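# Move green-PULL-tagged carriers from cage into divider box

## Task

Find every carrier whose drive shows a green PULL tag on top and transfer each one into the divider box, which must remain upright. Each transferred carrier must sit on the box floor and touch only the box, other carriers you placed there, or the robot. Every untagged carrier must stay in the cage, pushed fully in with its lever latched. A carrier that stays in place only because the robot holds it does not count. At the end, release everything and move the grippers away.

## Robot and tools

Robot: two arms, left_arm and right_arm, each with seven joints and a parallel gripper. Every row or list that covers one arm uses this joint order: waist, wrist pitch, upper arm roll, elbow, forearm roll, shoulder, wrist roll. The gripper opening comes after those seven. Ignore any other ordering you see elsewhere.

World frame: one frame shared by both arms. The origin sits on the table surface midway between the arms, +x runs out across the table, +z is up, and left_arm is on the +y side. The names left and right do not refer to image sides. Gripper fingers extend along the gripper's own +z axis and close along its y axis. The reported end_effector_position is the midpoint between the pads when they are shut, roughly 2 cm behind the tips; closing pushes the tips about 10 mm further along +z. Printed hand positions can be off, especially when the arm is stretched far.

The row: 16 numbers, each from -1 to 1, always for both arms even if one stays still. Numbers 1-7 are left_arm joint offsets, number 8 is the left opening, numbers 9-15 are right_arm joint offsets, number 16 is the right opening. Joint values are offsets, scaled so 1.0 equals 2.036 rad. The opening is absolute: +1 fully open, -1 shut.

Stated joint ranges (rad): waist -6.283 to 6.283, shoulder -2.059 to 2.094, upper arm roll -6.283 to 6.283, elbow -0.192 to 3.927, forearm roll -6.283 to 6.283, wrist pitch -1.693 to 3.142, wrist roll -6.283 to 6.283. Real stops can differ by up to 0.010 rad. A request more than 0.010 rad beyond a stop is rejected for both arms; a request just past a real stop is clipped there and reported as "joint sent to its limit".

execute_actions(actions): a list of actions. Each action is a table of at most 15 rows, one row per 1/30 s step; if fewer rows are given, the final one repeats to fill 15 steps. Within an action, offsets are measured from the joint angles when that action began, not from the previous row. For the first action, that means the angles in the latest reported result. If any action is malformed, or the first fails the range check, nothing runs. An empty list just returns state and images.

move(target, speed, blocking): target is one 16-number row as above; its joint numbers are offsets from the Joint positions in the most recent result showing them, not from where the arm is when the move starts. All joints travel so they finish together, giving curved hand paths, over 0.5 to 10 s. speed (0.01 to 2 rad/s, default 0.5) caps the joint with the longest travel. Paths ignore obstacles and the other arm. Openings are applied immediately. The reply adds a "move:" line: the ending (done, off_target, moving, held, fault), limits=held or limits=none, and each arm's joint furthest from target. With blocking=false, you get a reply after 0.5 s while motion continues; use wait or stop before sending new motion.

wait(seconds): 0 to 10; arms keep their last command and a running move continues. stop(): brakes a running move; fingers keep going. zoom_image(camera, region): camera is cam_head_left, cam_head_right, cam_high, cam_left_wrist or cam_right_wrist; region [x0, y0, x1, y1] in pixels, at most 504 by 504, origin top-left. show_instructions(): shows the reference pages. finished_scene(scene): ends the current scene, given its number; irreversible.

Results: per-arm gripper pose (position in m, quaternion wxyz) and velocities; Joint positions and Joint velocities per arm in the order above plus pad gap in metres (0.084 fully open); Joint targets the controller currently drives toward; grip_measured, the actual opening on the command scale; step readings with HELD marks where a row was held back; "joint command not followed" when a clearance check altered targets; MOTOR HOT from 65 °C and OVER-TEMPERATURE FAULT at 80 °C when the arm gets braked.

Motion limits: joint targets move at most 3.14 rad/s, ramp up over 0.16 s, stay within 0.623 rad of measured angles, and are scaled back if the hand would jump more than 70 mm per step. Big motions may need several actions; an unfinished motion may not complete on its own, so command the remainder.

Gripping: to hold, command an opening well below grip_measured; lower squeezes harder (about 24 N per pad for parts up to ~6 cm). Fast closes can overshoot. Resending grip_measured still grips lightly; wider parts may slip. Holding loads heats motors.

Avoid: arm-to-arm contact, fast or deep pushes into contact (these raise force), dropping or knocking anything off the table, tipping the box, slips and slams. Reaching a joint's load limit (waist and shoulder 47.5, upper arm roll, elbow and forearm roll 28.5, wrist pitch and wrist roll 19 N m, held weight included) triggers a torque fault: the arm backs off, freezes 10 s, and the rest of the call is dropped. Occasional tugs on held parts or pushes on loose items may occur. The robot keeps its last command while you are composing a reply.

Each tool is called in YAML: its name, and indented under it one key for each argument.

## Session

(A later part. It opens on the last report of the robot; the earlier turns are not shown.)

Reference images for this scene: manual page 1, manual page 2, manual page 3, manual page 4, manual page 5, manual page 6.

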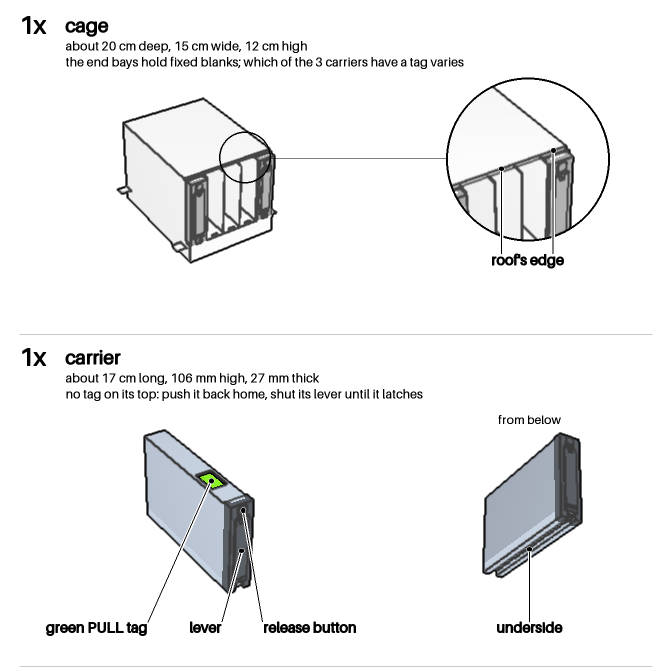

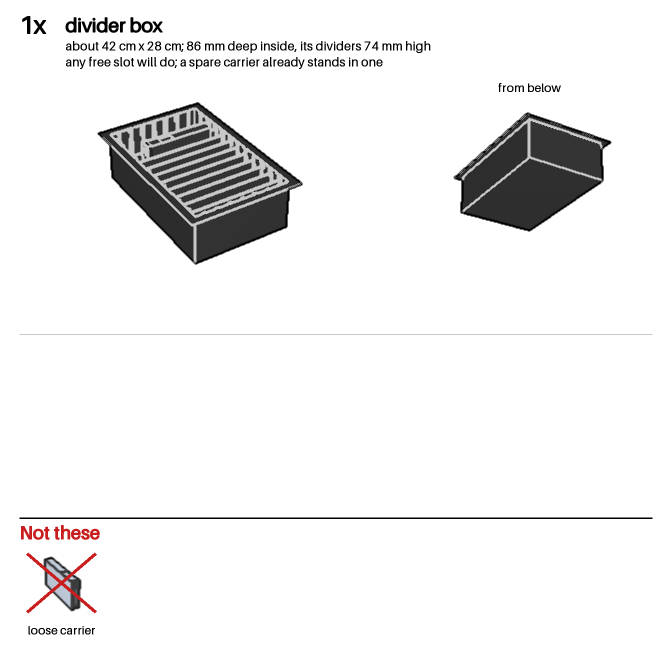

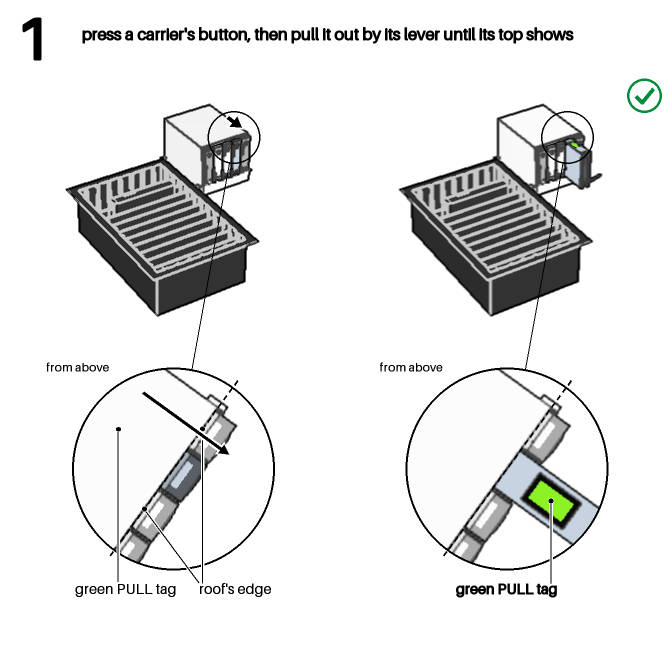

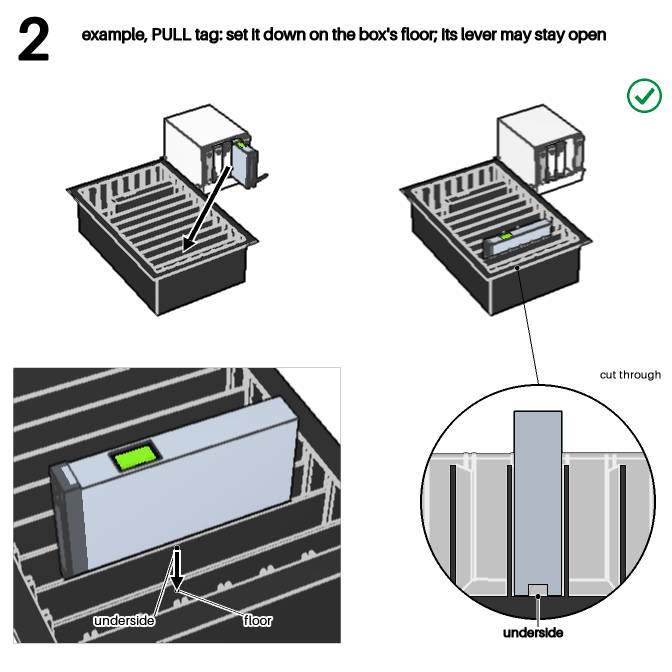

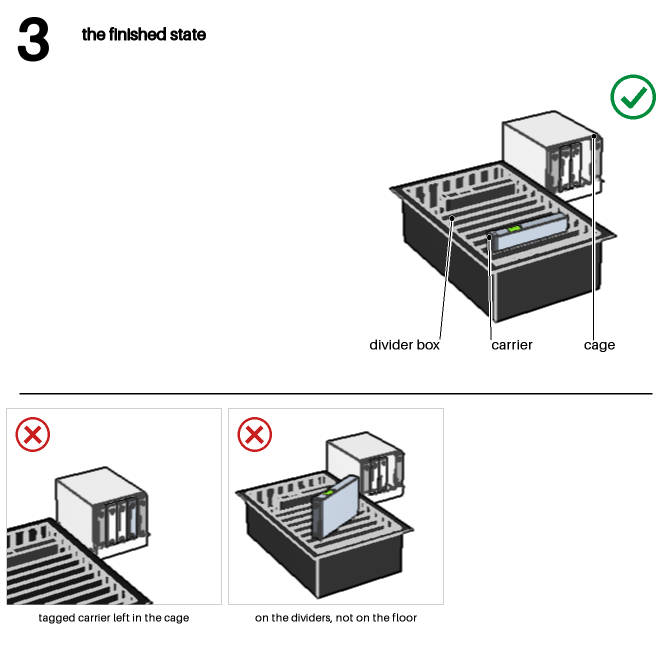

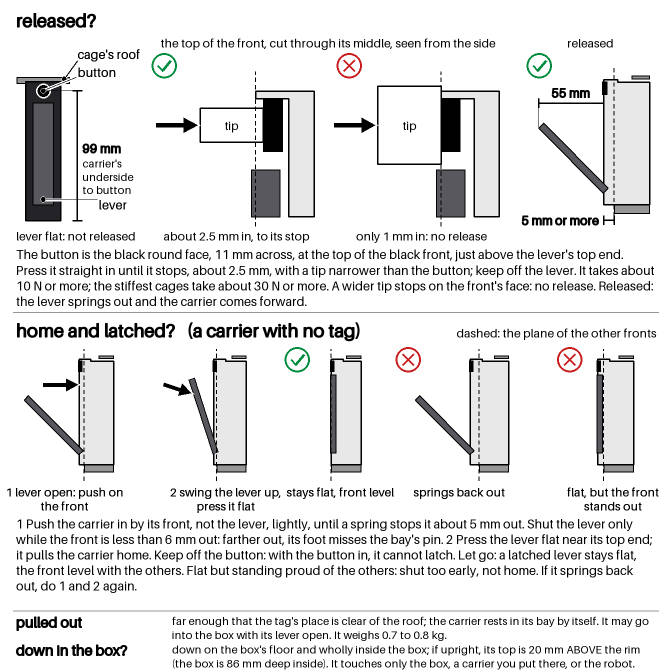

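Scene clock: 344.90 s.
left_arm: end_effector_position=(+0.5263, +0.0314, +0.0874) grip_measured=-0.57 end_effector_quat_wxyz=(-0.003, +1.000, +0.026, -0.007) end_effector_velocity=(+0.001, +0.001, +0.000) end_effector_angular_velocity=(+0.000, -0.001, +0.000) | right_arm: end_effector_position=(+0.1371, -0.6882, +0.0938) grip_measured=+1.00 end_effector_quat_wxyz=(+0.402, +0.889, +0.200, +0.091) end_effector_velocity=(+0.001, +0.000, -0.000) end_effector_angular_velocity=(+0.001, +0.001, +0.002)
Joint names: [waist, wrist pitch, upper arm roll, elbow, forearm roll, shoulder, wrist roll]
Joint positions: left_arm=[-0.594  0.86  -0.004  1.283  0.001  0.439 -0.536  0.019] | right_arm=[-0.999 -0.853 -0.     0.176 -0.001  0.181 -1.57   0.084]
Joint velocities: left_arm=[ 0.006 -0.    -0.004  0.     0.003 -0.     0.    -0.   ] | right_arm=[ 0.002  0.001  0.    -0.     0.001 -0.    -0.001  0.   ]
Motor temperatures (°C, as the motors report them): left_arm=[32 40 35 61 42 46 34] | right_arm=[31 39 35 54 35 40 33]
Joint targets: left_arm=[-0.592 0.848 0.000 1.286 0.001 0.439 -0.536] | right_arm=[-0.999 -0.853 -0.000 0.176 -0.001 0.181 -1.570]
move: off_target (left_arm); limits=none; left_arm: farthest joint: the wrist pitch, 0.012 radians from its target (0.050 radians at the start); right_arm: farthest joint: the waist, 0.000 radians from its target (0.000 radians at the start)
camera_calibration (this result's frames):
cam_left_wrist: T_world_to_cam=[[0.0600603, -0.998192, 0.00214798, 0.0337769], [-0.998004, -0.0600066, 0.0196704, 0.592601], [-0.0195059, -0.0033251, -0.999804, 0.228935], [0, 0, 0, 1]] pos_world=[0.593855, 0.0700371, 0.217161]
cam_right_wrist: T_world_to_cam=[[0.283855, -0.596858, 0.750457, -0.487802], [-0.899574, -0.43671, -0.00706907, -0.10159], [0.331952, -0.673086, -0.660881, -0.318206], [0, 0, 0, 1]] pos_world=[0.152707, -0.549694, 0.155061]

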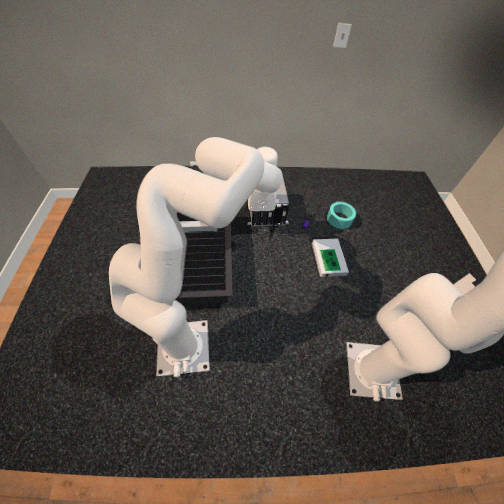

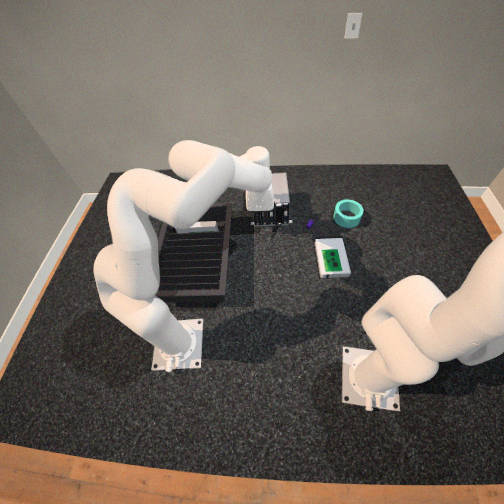

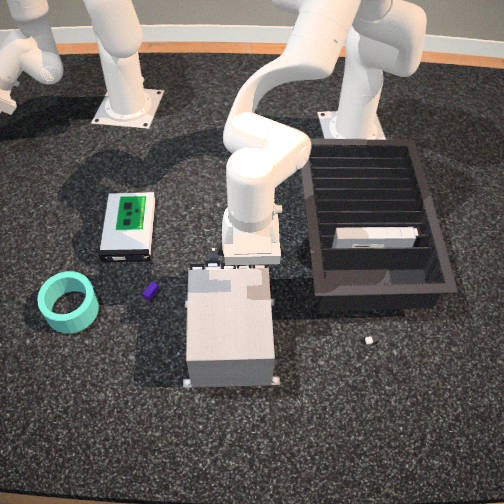

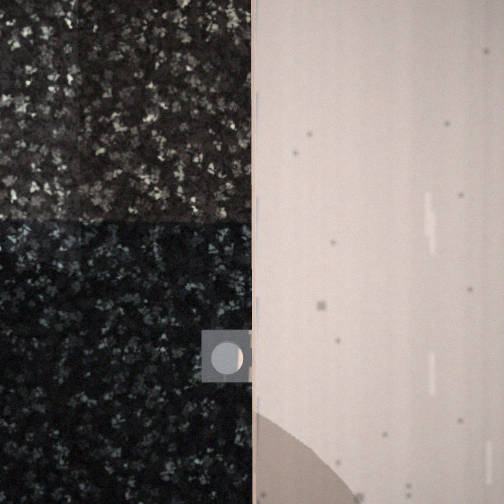

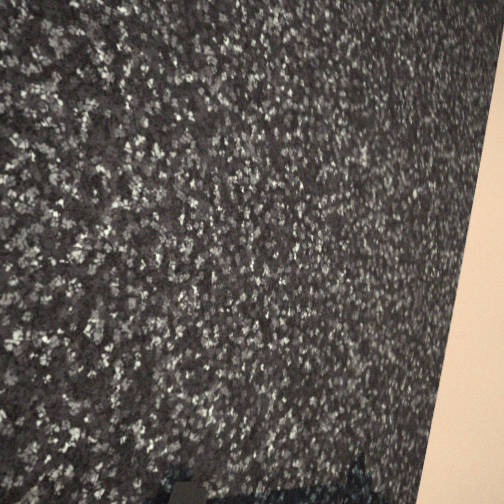

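Back off to check.

move:
  target: [-0.0384,-0.0506,0.002,-0.1328,0,-0.0902,-0.0393,-0.55,0,0,0,0,0,0,0,1]
  speed: 0.3

Scene clock: 348.17 s.
left_arm: end_effector_position=(+0.4562, +0.0274, +0.0900) grip_measured=-0.57 end_effector_quat_wxyz=(-0.000, +1.000, +0.028, +0.000) end_effector_velocity=(-0.001, -0.000, -0.000) end_effector_angular_velocity=(-0.000, +0.001, -0.001) | right_arm: end_effector_position=(+0.1371, -0.6882, +0.0938) grip_measured=+1.00 end_effector_quat_wxyz=(+0.402, +0.889, +0.200, +0.091) end_effector_velocity=(-0.001, -0.001, +0.000) end_effector_angular_velocity=(-0.001, +0.000, -0.002)
Joint names: [waist, wrist pitch, upper arm roll, elbow, forearm roll, shoulder, wrist roll]
Joint positions: left_arm=[-0.672  0.757 -0.     1.013  0.001  0.256 -0.616  0.019] | right_arm=[-0.999 -0.853 -0.     0.176 -0.001  0.181 -1.57   0.084]
Joint velocities: left_arm=[-0.001 -0.001 -0.001 -0.003 -0.    -0.002 -0.002  0.   ] | right_arm=[-0.003  0.     0.     0.001 -0.    -0.    -0.     0.   ]
Motor temperatures (°C, as the motors report them): left_arm=[32 41 36 63 42 46 34] | right_arm=[31 39 35 54 35 40 33]
Joint targets: left_arm=[-0.672 0.757 -0.000 1.013 0.001 0.256 -0.616] | right_arm=[-0.999 -0.853 -0.000 0.176 -0.001 0.181 -1.570]
move: done; limits=none; left_arm: farthest joint: the shoulder, 0.001 radians from its target (0.183 radians at the start); right_arm: farthest joint: the waist, 0.000 radians from its target (0.000 radians at the start)
camera_calibration (this result's frames):
cam_left_wrist: T_world_to_cam=[[0.0656055, -0.997804, 0.00912809, 0.0308334], [-0.997837, -0.0655637, 0.00480553, 0.52369], [-0.00419651, -0.00942361, -0.999947, 0.223308], [0, 0, 0, 1]] pos_world=[0.521471, 0.0672051, 0.220498]
cam_right_wrist: T_world_to_cam=[[0.283855, -0.596858, 0.750457, -0.487802], [-0.899574, -0.43671, -0.00706895, -0.10159], [0.331952, -0.673086, -0.660881, -0.318206], [0, 0, 0, 1]] pos_world=[0.152707, -0.549694, 0.155061]

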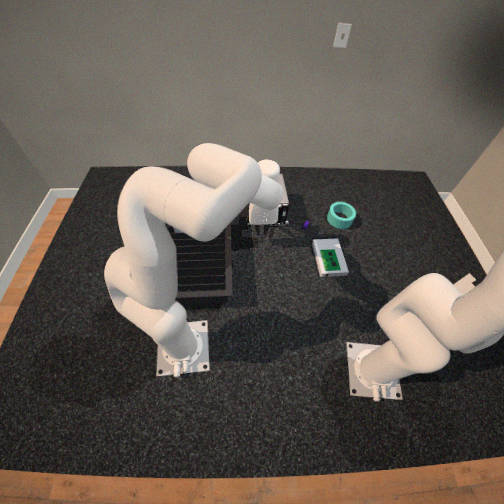

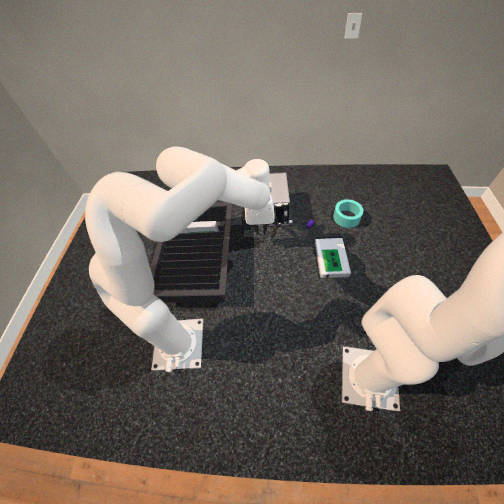

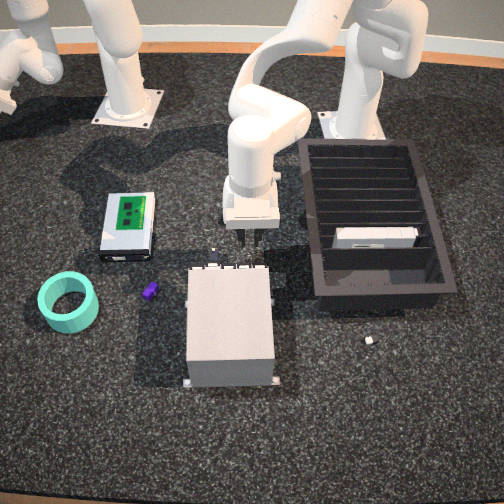

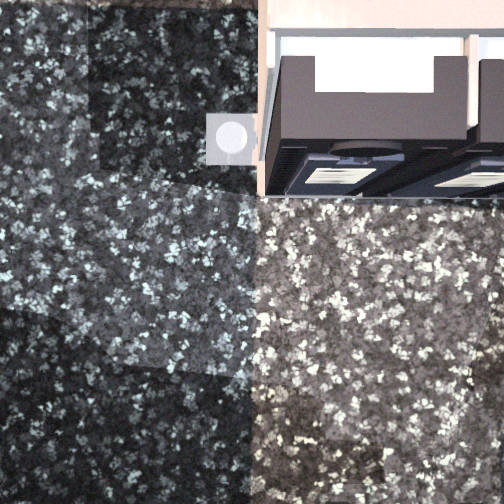

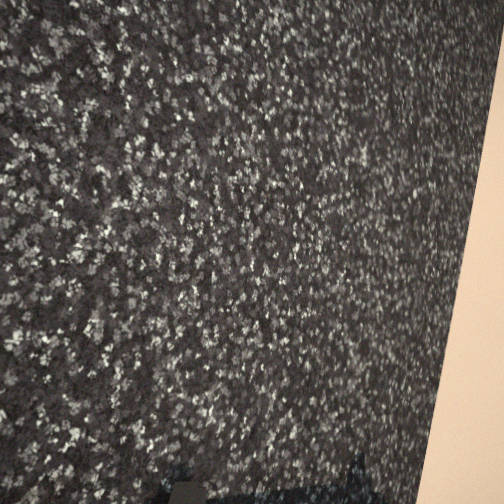

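move:
  target: [-0.0586,0.0008,0,0.0765,0,0.0757,-0.0588,0,0,0,0,0,0,0,0,1]
  speed: 0.25

Scene clock: 367.87 s.
left_arm: end_effector_position=(+0.4536, -0.0455, +0.0682) grip_measured=-0.01 end_effector_quat_wxyz=(+0.000, +1.000, +0.029, +0.000) end_effector_velocity=(-0.001, -0.002, -0.001) end_effector_angular_velocity=(+0.000, +0.001, -0.003) | right_arm: end_effector_position=(+0.1371, -0.6882, +0.0938) grip_measured=+1.00 end_effector_quat_wxyz=(+0.402, +0.889, +0.200, +0.091) end_effector_velocity=(-0.000, +0.000, -0.000) end_effector_angular_velocity=(+0.001, +0.000, -0.001)
Joint names: [waist, wrist pitch, upper arm roll, elbow, forearm roll, shoulder, wrist roll]
Joint positions: left_arm=[-0.791  0.758 -0.     1.169  0.001  0.41  -0.736  0.044] | right_arm=[-0.999 -0.853 -0.     0.176 -0.001  0.181 -1.57   0.084]
Joint velocities: left_arm=[-0.003  0.    -0.002  0.003  0.     0.003 -0.001 -0.   ] | right_arm=[ 0.    -0.     0.    -0.001  0.001  0.     0.     0.   ]
Motor temperatures (°C, as the motors report them): left_arm=[32 40 35 59 42 46 34] | right_arm=[31 39 35 54 35 40 33]
Joint targets: left_arm=[-0.791 0.758 -0.000 1.169 0.001 0.410 -0.736] | right_arm=[-0.999 -0.853 -0.000 0.176 -0.001 0.181 -1.570]
move: done; limits=none; left_arm: farthest joint: the waist, 0.000 radians from its target (0.119 radians at the start); right_arm: farthest joint: the waist, 0.000 radians from its target (0.000 radians at the start)
camera_calibration (this result's frames):
cam_left_wrist: T_world_to_cam=[[0.0663909, -0.997751, 0.00926303, -0.0418932], [-0.997785, -0.0663497, 0.00467763, 0.51644], [-0.0040525, -0.00955306, -0.999946, 0.200748], [0, 0, 0, 1]] pos_world=[0.518891, -0.00561549, 0.19871]
cam_right_wrist: T_world_to_cam=[[0.283856, -0.596858, 0.750457, -0.487802], [-0.899574, -0.43671, -0.00706898, -0.10159], [0.331952, -0.673086, -0.660881, -0.318206], [0, 0, 0, 1]] pos_world=[0.152707, -0.549694, 0.155061]

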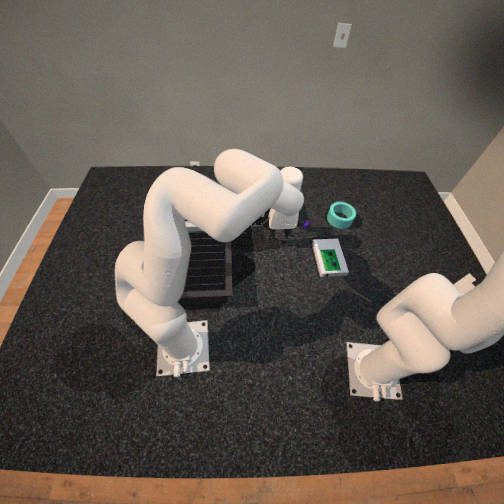

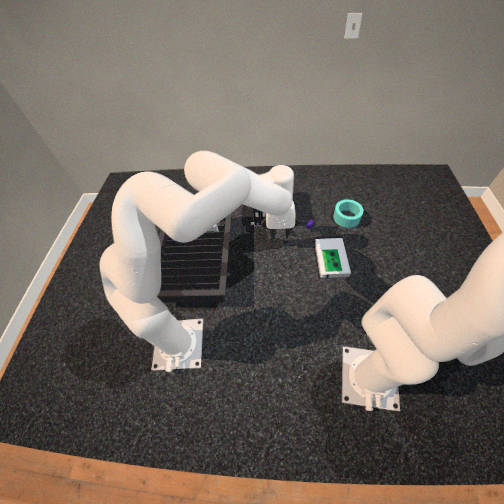

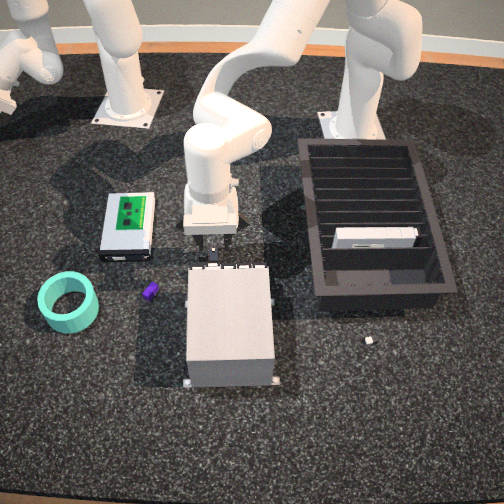

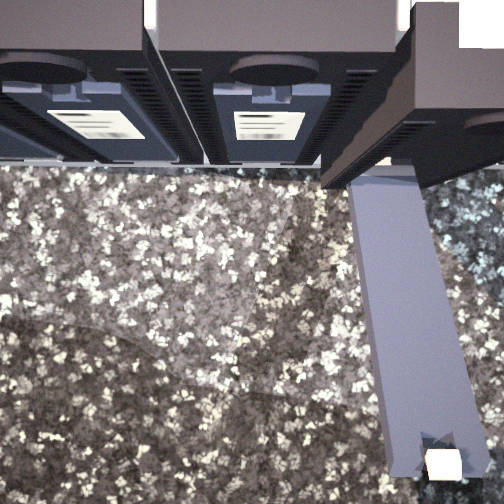

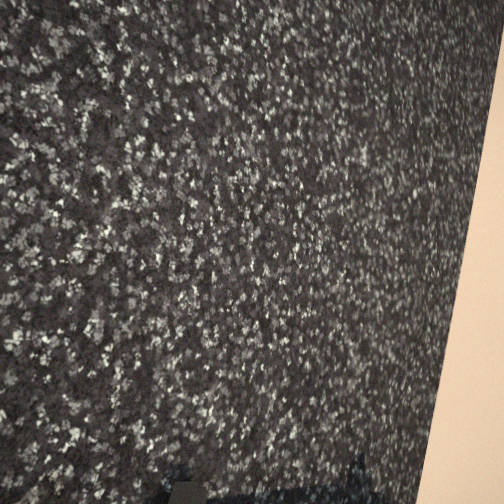

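move:
  target: [0.0265,0.0295,0,0.078,0,0.049,0.0268,0,0,0,0,0,0,0,0,1]
  speed: 0.2

execute_actions:
  actions:
    - [[0,0,0,0,0,0,0,-0.1,0,0,0,0,0,0,0,1],[0,0,0,0,0,0,0,-0.2,0,0,0,0,0,0,0,1],[0,0,0,0,0,0,0,-0.3,0,0,0,0,0,0,0,1],[0,0,0,0,0,0,0,-0.4,0,0,0,0,0,0,0,1],[0,0,0,0,0,0,0,-0.45,0,0,0,0,0,0,0,1],[0,0,0,0,0,0,0,-0.5,0,0,0,0,0,0,0,1],[0,0,0,0,0,0,0,-0.55,0,0,0,0,0,0,0,1],[0,0,0,0,0,0,0,-0.6,0,0,0,0,0,0,0,1],[0,0,0,0,0,0,0,-0.65,0,0,0,0,0,0,0,1],[0,0,0,0,0,0,0,-0.7,0,0,0,0,0,0,0,1],[0,0,0,0,0,0,0,-0.75,0,0,0,0,0,0,0,1],[0,0,0,0,0,0,0,-0.8,0,0,0,0,0,0,0,1],[0,0,0,0,0,0,0,-0.87,0,0,0,0,0,0,0,1],[0,0,0,0,0,0,0,-0.94,0,0,0,0,0,0,0,1],[0,0,0,0,0,0,0,-1,0,0,0,0,0,0,0,1]]

Scene clock: 375.63 s.
left_arm: end_effector_position=(+0.4989, -0.0429, +0.0681) grip_measured=-0.01 end_effector_quat_wxyz=(-0.000, +1.000, +0.028, -0.000) end_effector_velocity=(+0.002, +0.001, +0.000) end_effector_angular_velocity=(+0.000, -0.001, +0.001) | right_arm: end_effector_position=(+0.1371, -0.6882, +0.0938) grip_measured=+1.00 end_effector_quat_wxyz=(+0.402, +0.889, +0.200, +0.091) end_effector_velocity=(-0.001, +0.000, -0.000) end_effector_angular_velocity=(+0.001, +0.000, -0.001)
Joint names: [waist, wrist pitch, upper arm roll, elbow, forearm roll, shoulder, wrist roll]
Joint positions: left_arm=[-0.737  0.818 -0.     1.327  0.001  0.509 -0.681  0.044] | right_arm=[-0.999 -0.853 -0.     0.176 -0.001  0.181 -1.57   0.084]
Joint velocities: left_arm=[ 0.001  0.001  0.001  0.003 -0.     0.002  0.002 -0.   ] | right_arm=[-0.001 -0.001  0.    -0.001  0.001 -0.    -0.     0.   ]
Motor temperatures (°C, as the motors report them): left_arm=[32 39 35 59 42 46 34] | right_arm=[31 39 35 54 35 40 33]
Joint targets: left_arm=[-0.737 0.818 -0.000 1.328 0.001 0.510 -0.681] | right_arm=[-0.999 -0.853 -0.000 0.176 -0.001 0.181 -1.570]
move: done; limits=none; left_arm: farthest joint: the elbow, 0.001 radians from its target (0.159 radians at the start); right_arm: farthest joint: the waist, 0.000 radians from its target (0.000 radians at the start)
camera_calibration (this result's frames):
cam_left_wrist: T_world_to_cam=[[0.0655821, -0.99781, 0.00861006, -0.041917], [-0.997835, -0.0655363, 0.00549754, 0.561841], [-0.00492123, -0.00895196, -0.999948, 0.201271], [0, 0, 0, 1]] pos_world=[0.564365, -0.00320244, 0.198533]
cam_right_wrist: T_world_to_cam=[[0.283856, -0.596858, 0.750457, -0.487802], [-0.899574, -0.43671, -0.00706892, -0.10159], [0.331952, -0.673086, -0.660881, -0.318206], [0, 0, 0, 1]] pos_world=[0.152707, -0.549694, 0.155061]

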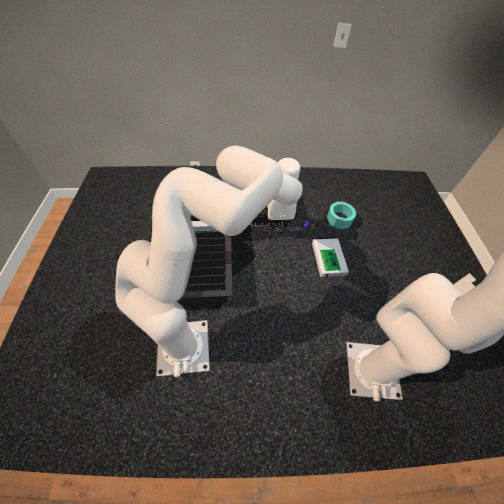

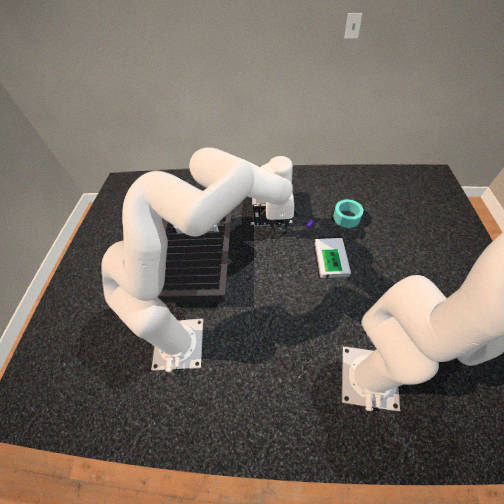

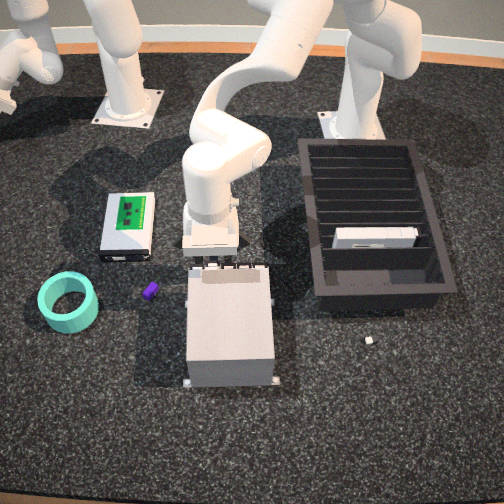

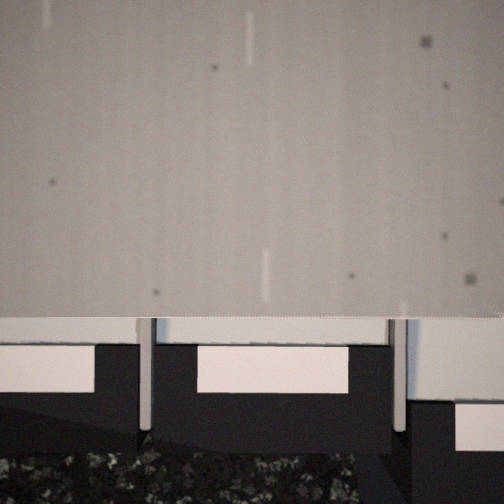

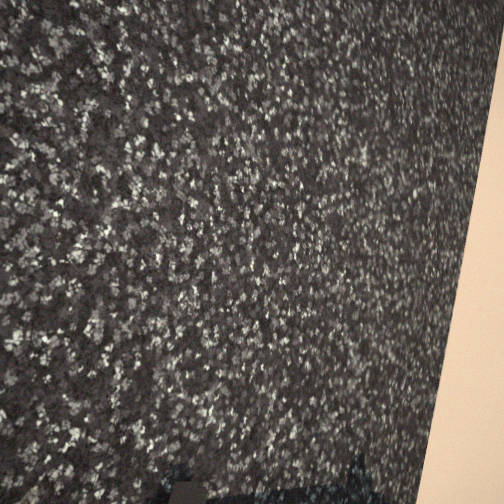

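Scene clock: 376.13 s.
left_arm: end_effector_position=(+0.4989, -0.0426, +0.0681) grip_measured=-0.64 end_effector_quat_wxyz=(-0.001, +1.000, +0.029, -0.000) end_effector_velocity=(+0.001, -0.001, +0.001) end_effector_angular_velocity=(-0.001, -0.002, -0.001) | right_arm: end_effector_position=(+0.1371, -0.6882, +0.0938) grip_measured=+1.00 end_effector_quat_wxyz=(+0.402, +0.889, +0.200, +0.091) end_effector_velocity=(+0.001, +0.000, +0.000) end_effector_angular_velocity=(-0.001, +0.000, +0.002)
Joint names: [waist, wrist pitch, upper arm roll, elbow, forearm roll, shoulder, wrist roll]
Joint positions: left_arm=[-0.737  0.819  0.     1.327  0.001  0.509 -0.681  0.016] | right_arm=[-0.999 -0.853 -0.     0.176 -0.001  0.181 -1.57   0.084]
Joint velocities: left_arm=[ 0.    -0.001 -0.     0.002  0.     0.     0.001 -0.   ] | right_arm=[ 0.001 -0.     0.     0.    -0.001 -0.    -0.     0.   ]
Motor temperatures (°C, as the motors report them): left_arm=[32 39 35 59 42 46 34] | right_arm=[31 39 35 54 35 40 33]
Joint targets: left_arm=[-0.737 0.818 -0.000 1.327 0.001 0.509 -0.681] | right_arm=[-0.999 -0.853 -0.000 0.176 -0.001 0.181 -1.570]
Step readings (joint positions):
0: left_arm=[-0.737 0.818 -0.000 1.327 0.001 0.509 -0.681] | right_arm=[-0.999 -0.853 -0.000 0.176 -0.001 0.181 -1.570]
1: left_arm=[-0.737 0.818 -0.000 1.327 0.001 0.509 -0.681] | right_arm=[-0.999 -0.853 -0.000 0.176 -0.001 0.181 -1.570]
2: left_arm=[-0.737 0.818 -0.000 1.327 0.001 0.509 -0.681] | right_arm=[-0.999 -0.853 -0.000 0.176 -0.001 0.181 -1.570]
4: left_arm=[-0.737 0.818 -0.000 1.327 0.001 0.509 -0.681] | right_arm=[-0.999 -0.853 -0.000 0.176 -0.001 0.181 -1.570]
8: left_arm=[-0.737 0.818 -0.000 1.327 0.001 0.509 -0.681] | right_arm=[-0.999 -0.853 -0.000 0.176 -0.001 0.181 -1.570]
15: Joint positions above
camera_calibration (this result's frames):
cam_left_wrist: T_world_to_cam=[[0.0659947, -0.997787, 0.00813483, -0.0417881], [-0.997806, -0.0659482, 0.00585517, 0.561759], [-0.00530573, -0.0085034, -0.99995, 0.201514], [0, 0, 0, 1]] pos_world=[0.564354, -0.00293505, 0.198554]
cam_right_wrist: T_world_to_cam=[[0.283856, -0.596858, 0.750458, -0.487802], [-0.899574, -0.436711, -0.0070689, -0.10159], [0.331952, -0.673086, -0.660881, -0.318206], [0, 0, 0, 1]] pos_world=[0.152707, -0.549694, 0.155061]

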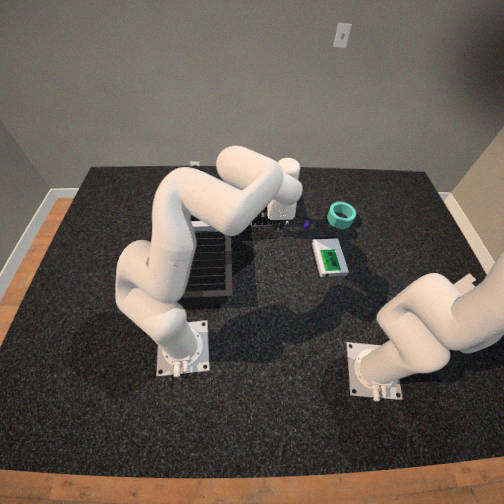

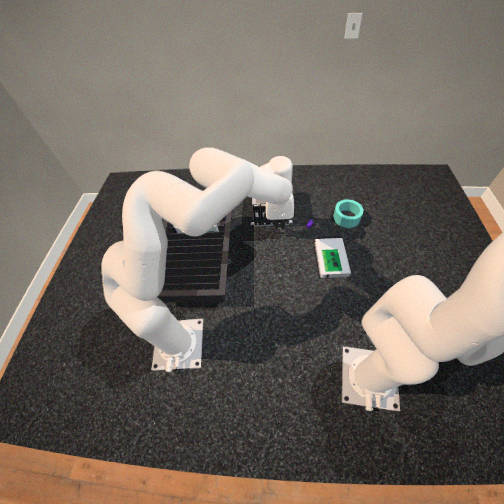

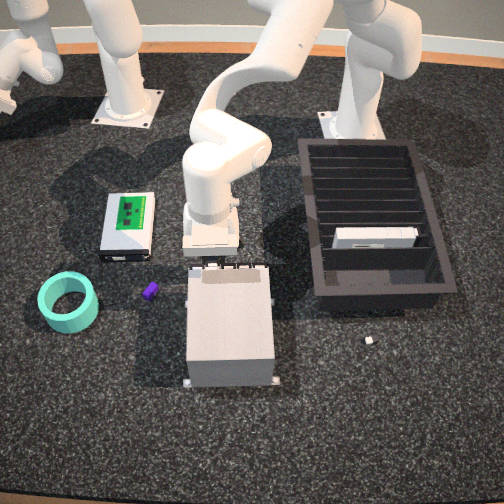

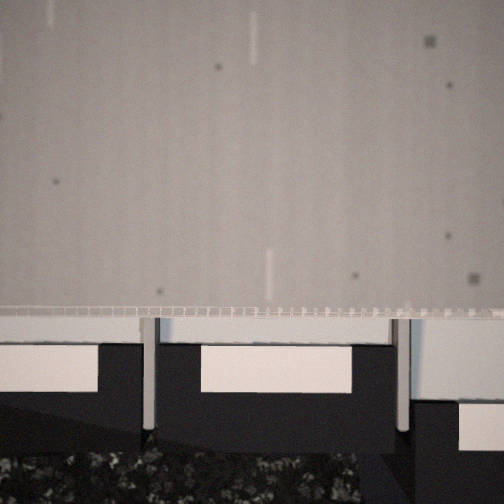

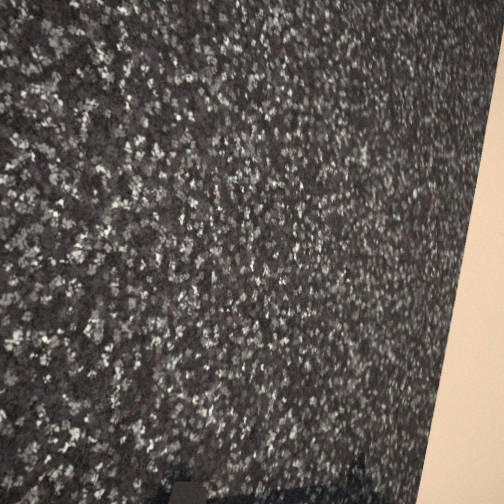

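move:
  target: [-0.0141,-0.0169,0,-0.0435,0,-0.0269,-0.0143,-1,0,0,0,0,0,0,0,1]
  speed: 0.1

Scene clock: 388.67 s.
left_arm: end_effector_position=(+0.4741, -0.0444, +0.0680) grip_measured=-0.64 end_effector_quat_wxyz=(-0.000, +1.000, +0.029, -0.000) end_effector_velocity=(-0.000, -0.000, +0.000) end_effector_angular_velocity=(-0.001, -0.001, +0.000) | right_arm: end_effector_position=(+0.1371, -0.6882, +0.0938) grip_measured=+1.00 end_effector_quat_wxyz=(+0.402, +0.889, +0.200, +0.091) end_effector_velocity=(+0.001, +0.001, -0.000) end_effector_angular_velocity=(+0.001, +0.000, +0.003)
Joint names: [waist, wrist pitch, upper arm roll, elbow, forearm roll, shoulder, wrist roll]
Joint positions: left_arm=[-0.766  0.785 -0.     1.239  0.001  0.455 -0.71   0.016] | right_arm=[-0.999 -0.853 -0.     0.176 -0.001  0.181 -1.57   0.084]
Joint velocities: left_arm=[-0.001 -0.002  0.    -0.002 -0.    -0.001 -0.001 -0.   ] | right_arm=[ 0.002 -0.    -0.    -0.001 -0.001  0.     0.    -0.   ]
Motor temperatures (°C, as the motors report them): left_arm=[32 39 35 59 42 46 34] | right_arm=[31 39 35 54 35 40 33]
Joint targets: left_arm=[-0.766 0.785 0.000 1.238 0.001 0.454 -0.711] | right_arm=[-0.999 -0.853 -0.000 0.176 -0.001 0.181 -1.570]
move: done; limits=none; left_arm: farthest joint: the waist, 0.000 radians from its target (0.028 radians at the start); right_arm: farthest joint: the waist, 0.000 radians from its target (0.000 radians at the start)
camera_calibration (this result's frames):
cam_left_wrist: T_world_to_cam=[[0.0660901, -0.997776, 0.00865554, -0.0419977], [-0.997802, -0.0660443, 0.0054697, 0.536962], [-0.00488589, -0.008998, -0.999948, 0.201012], [0, 0, 0, 1]] pos_world=[0.539539, -0.00463229, 0.198428]
cam_right_wrist: T_world_to_cam=[[0.283856, -0.596858, 0.750457, -0.487802], [-0.899574, -0.436711, -0.00706892, -0.10159], [0.331952, -0.673086, -0.660881, -0.318206], [0, 0, 0, 1]] pos_world=[0.152707, -0.549694, 0.155061]

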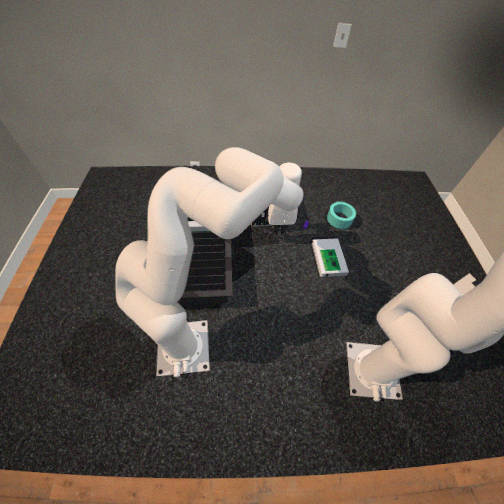

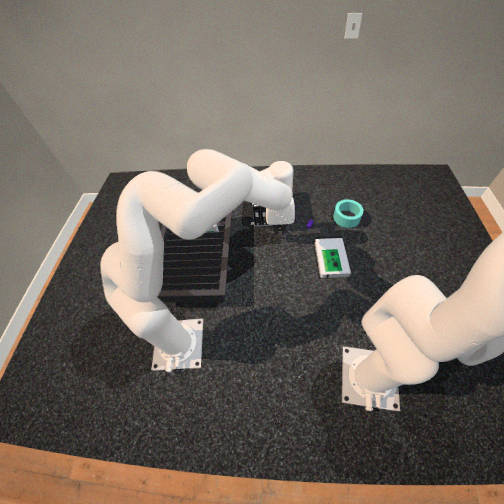

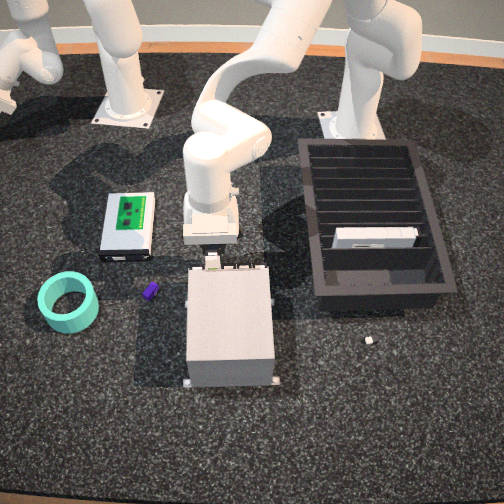

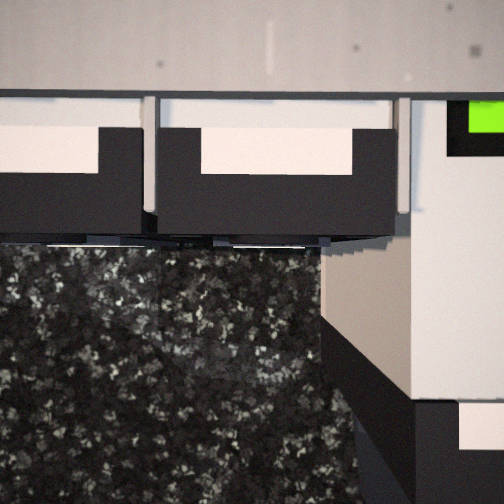

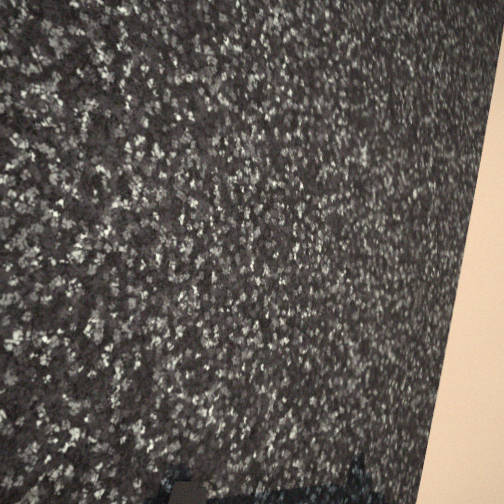

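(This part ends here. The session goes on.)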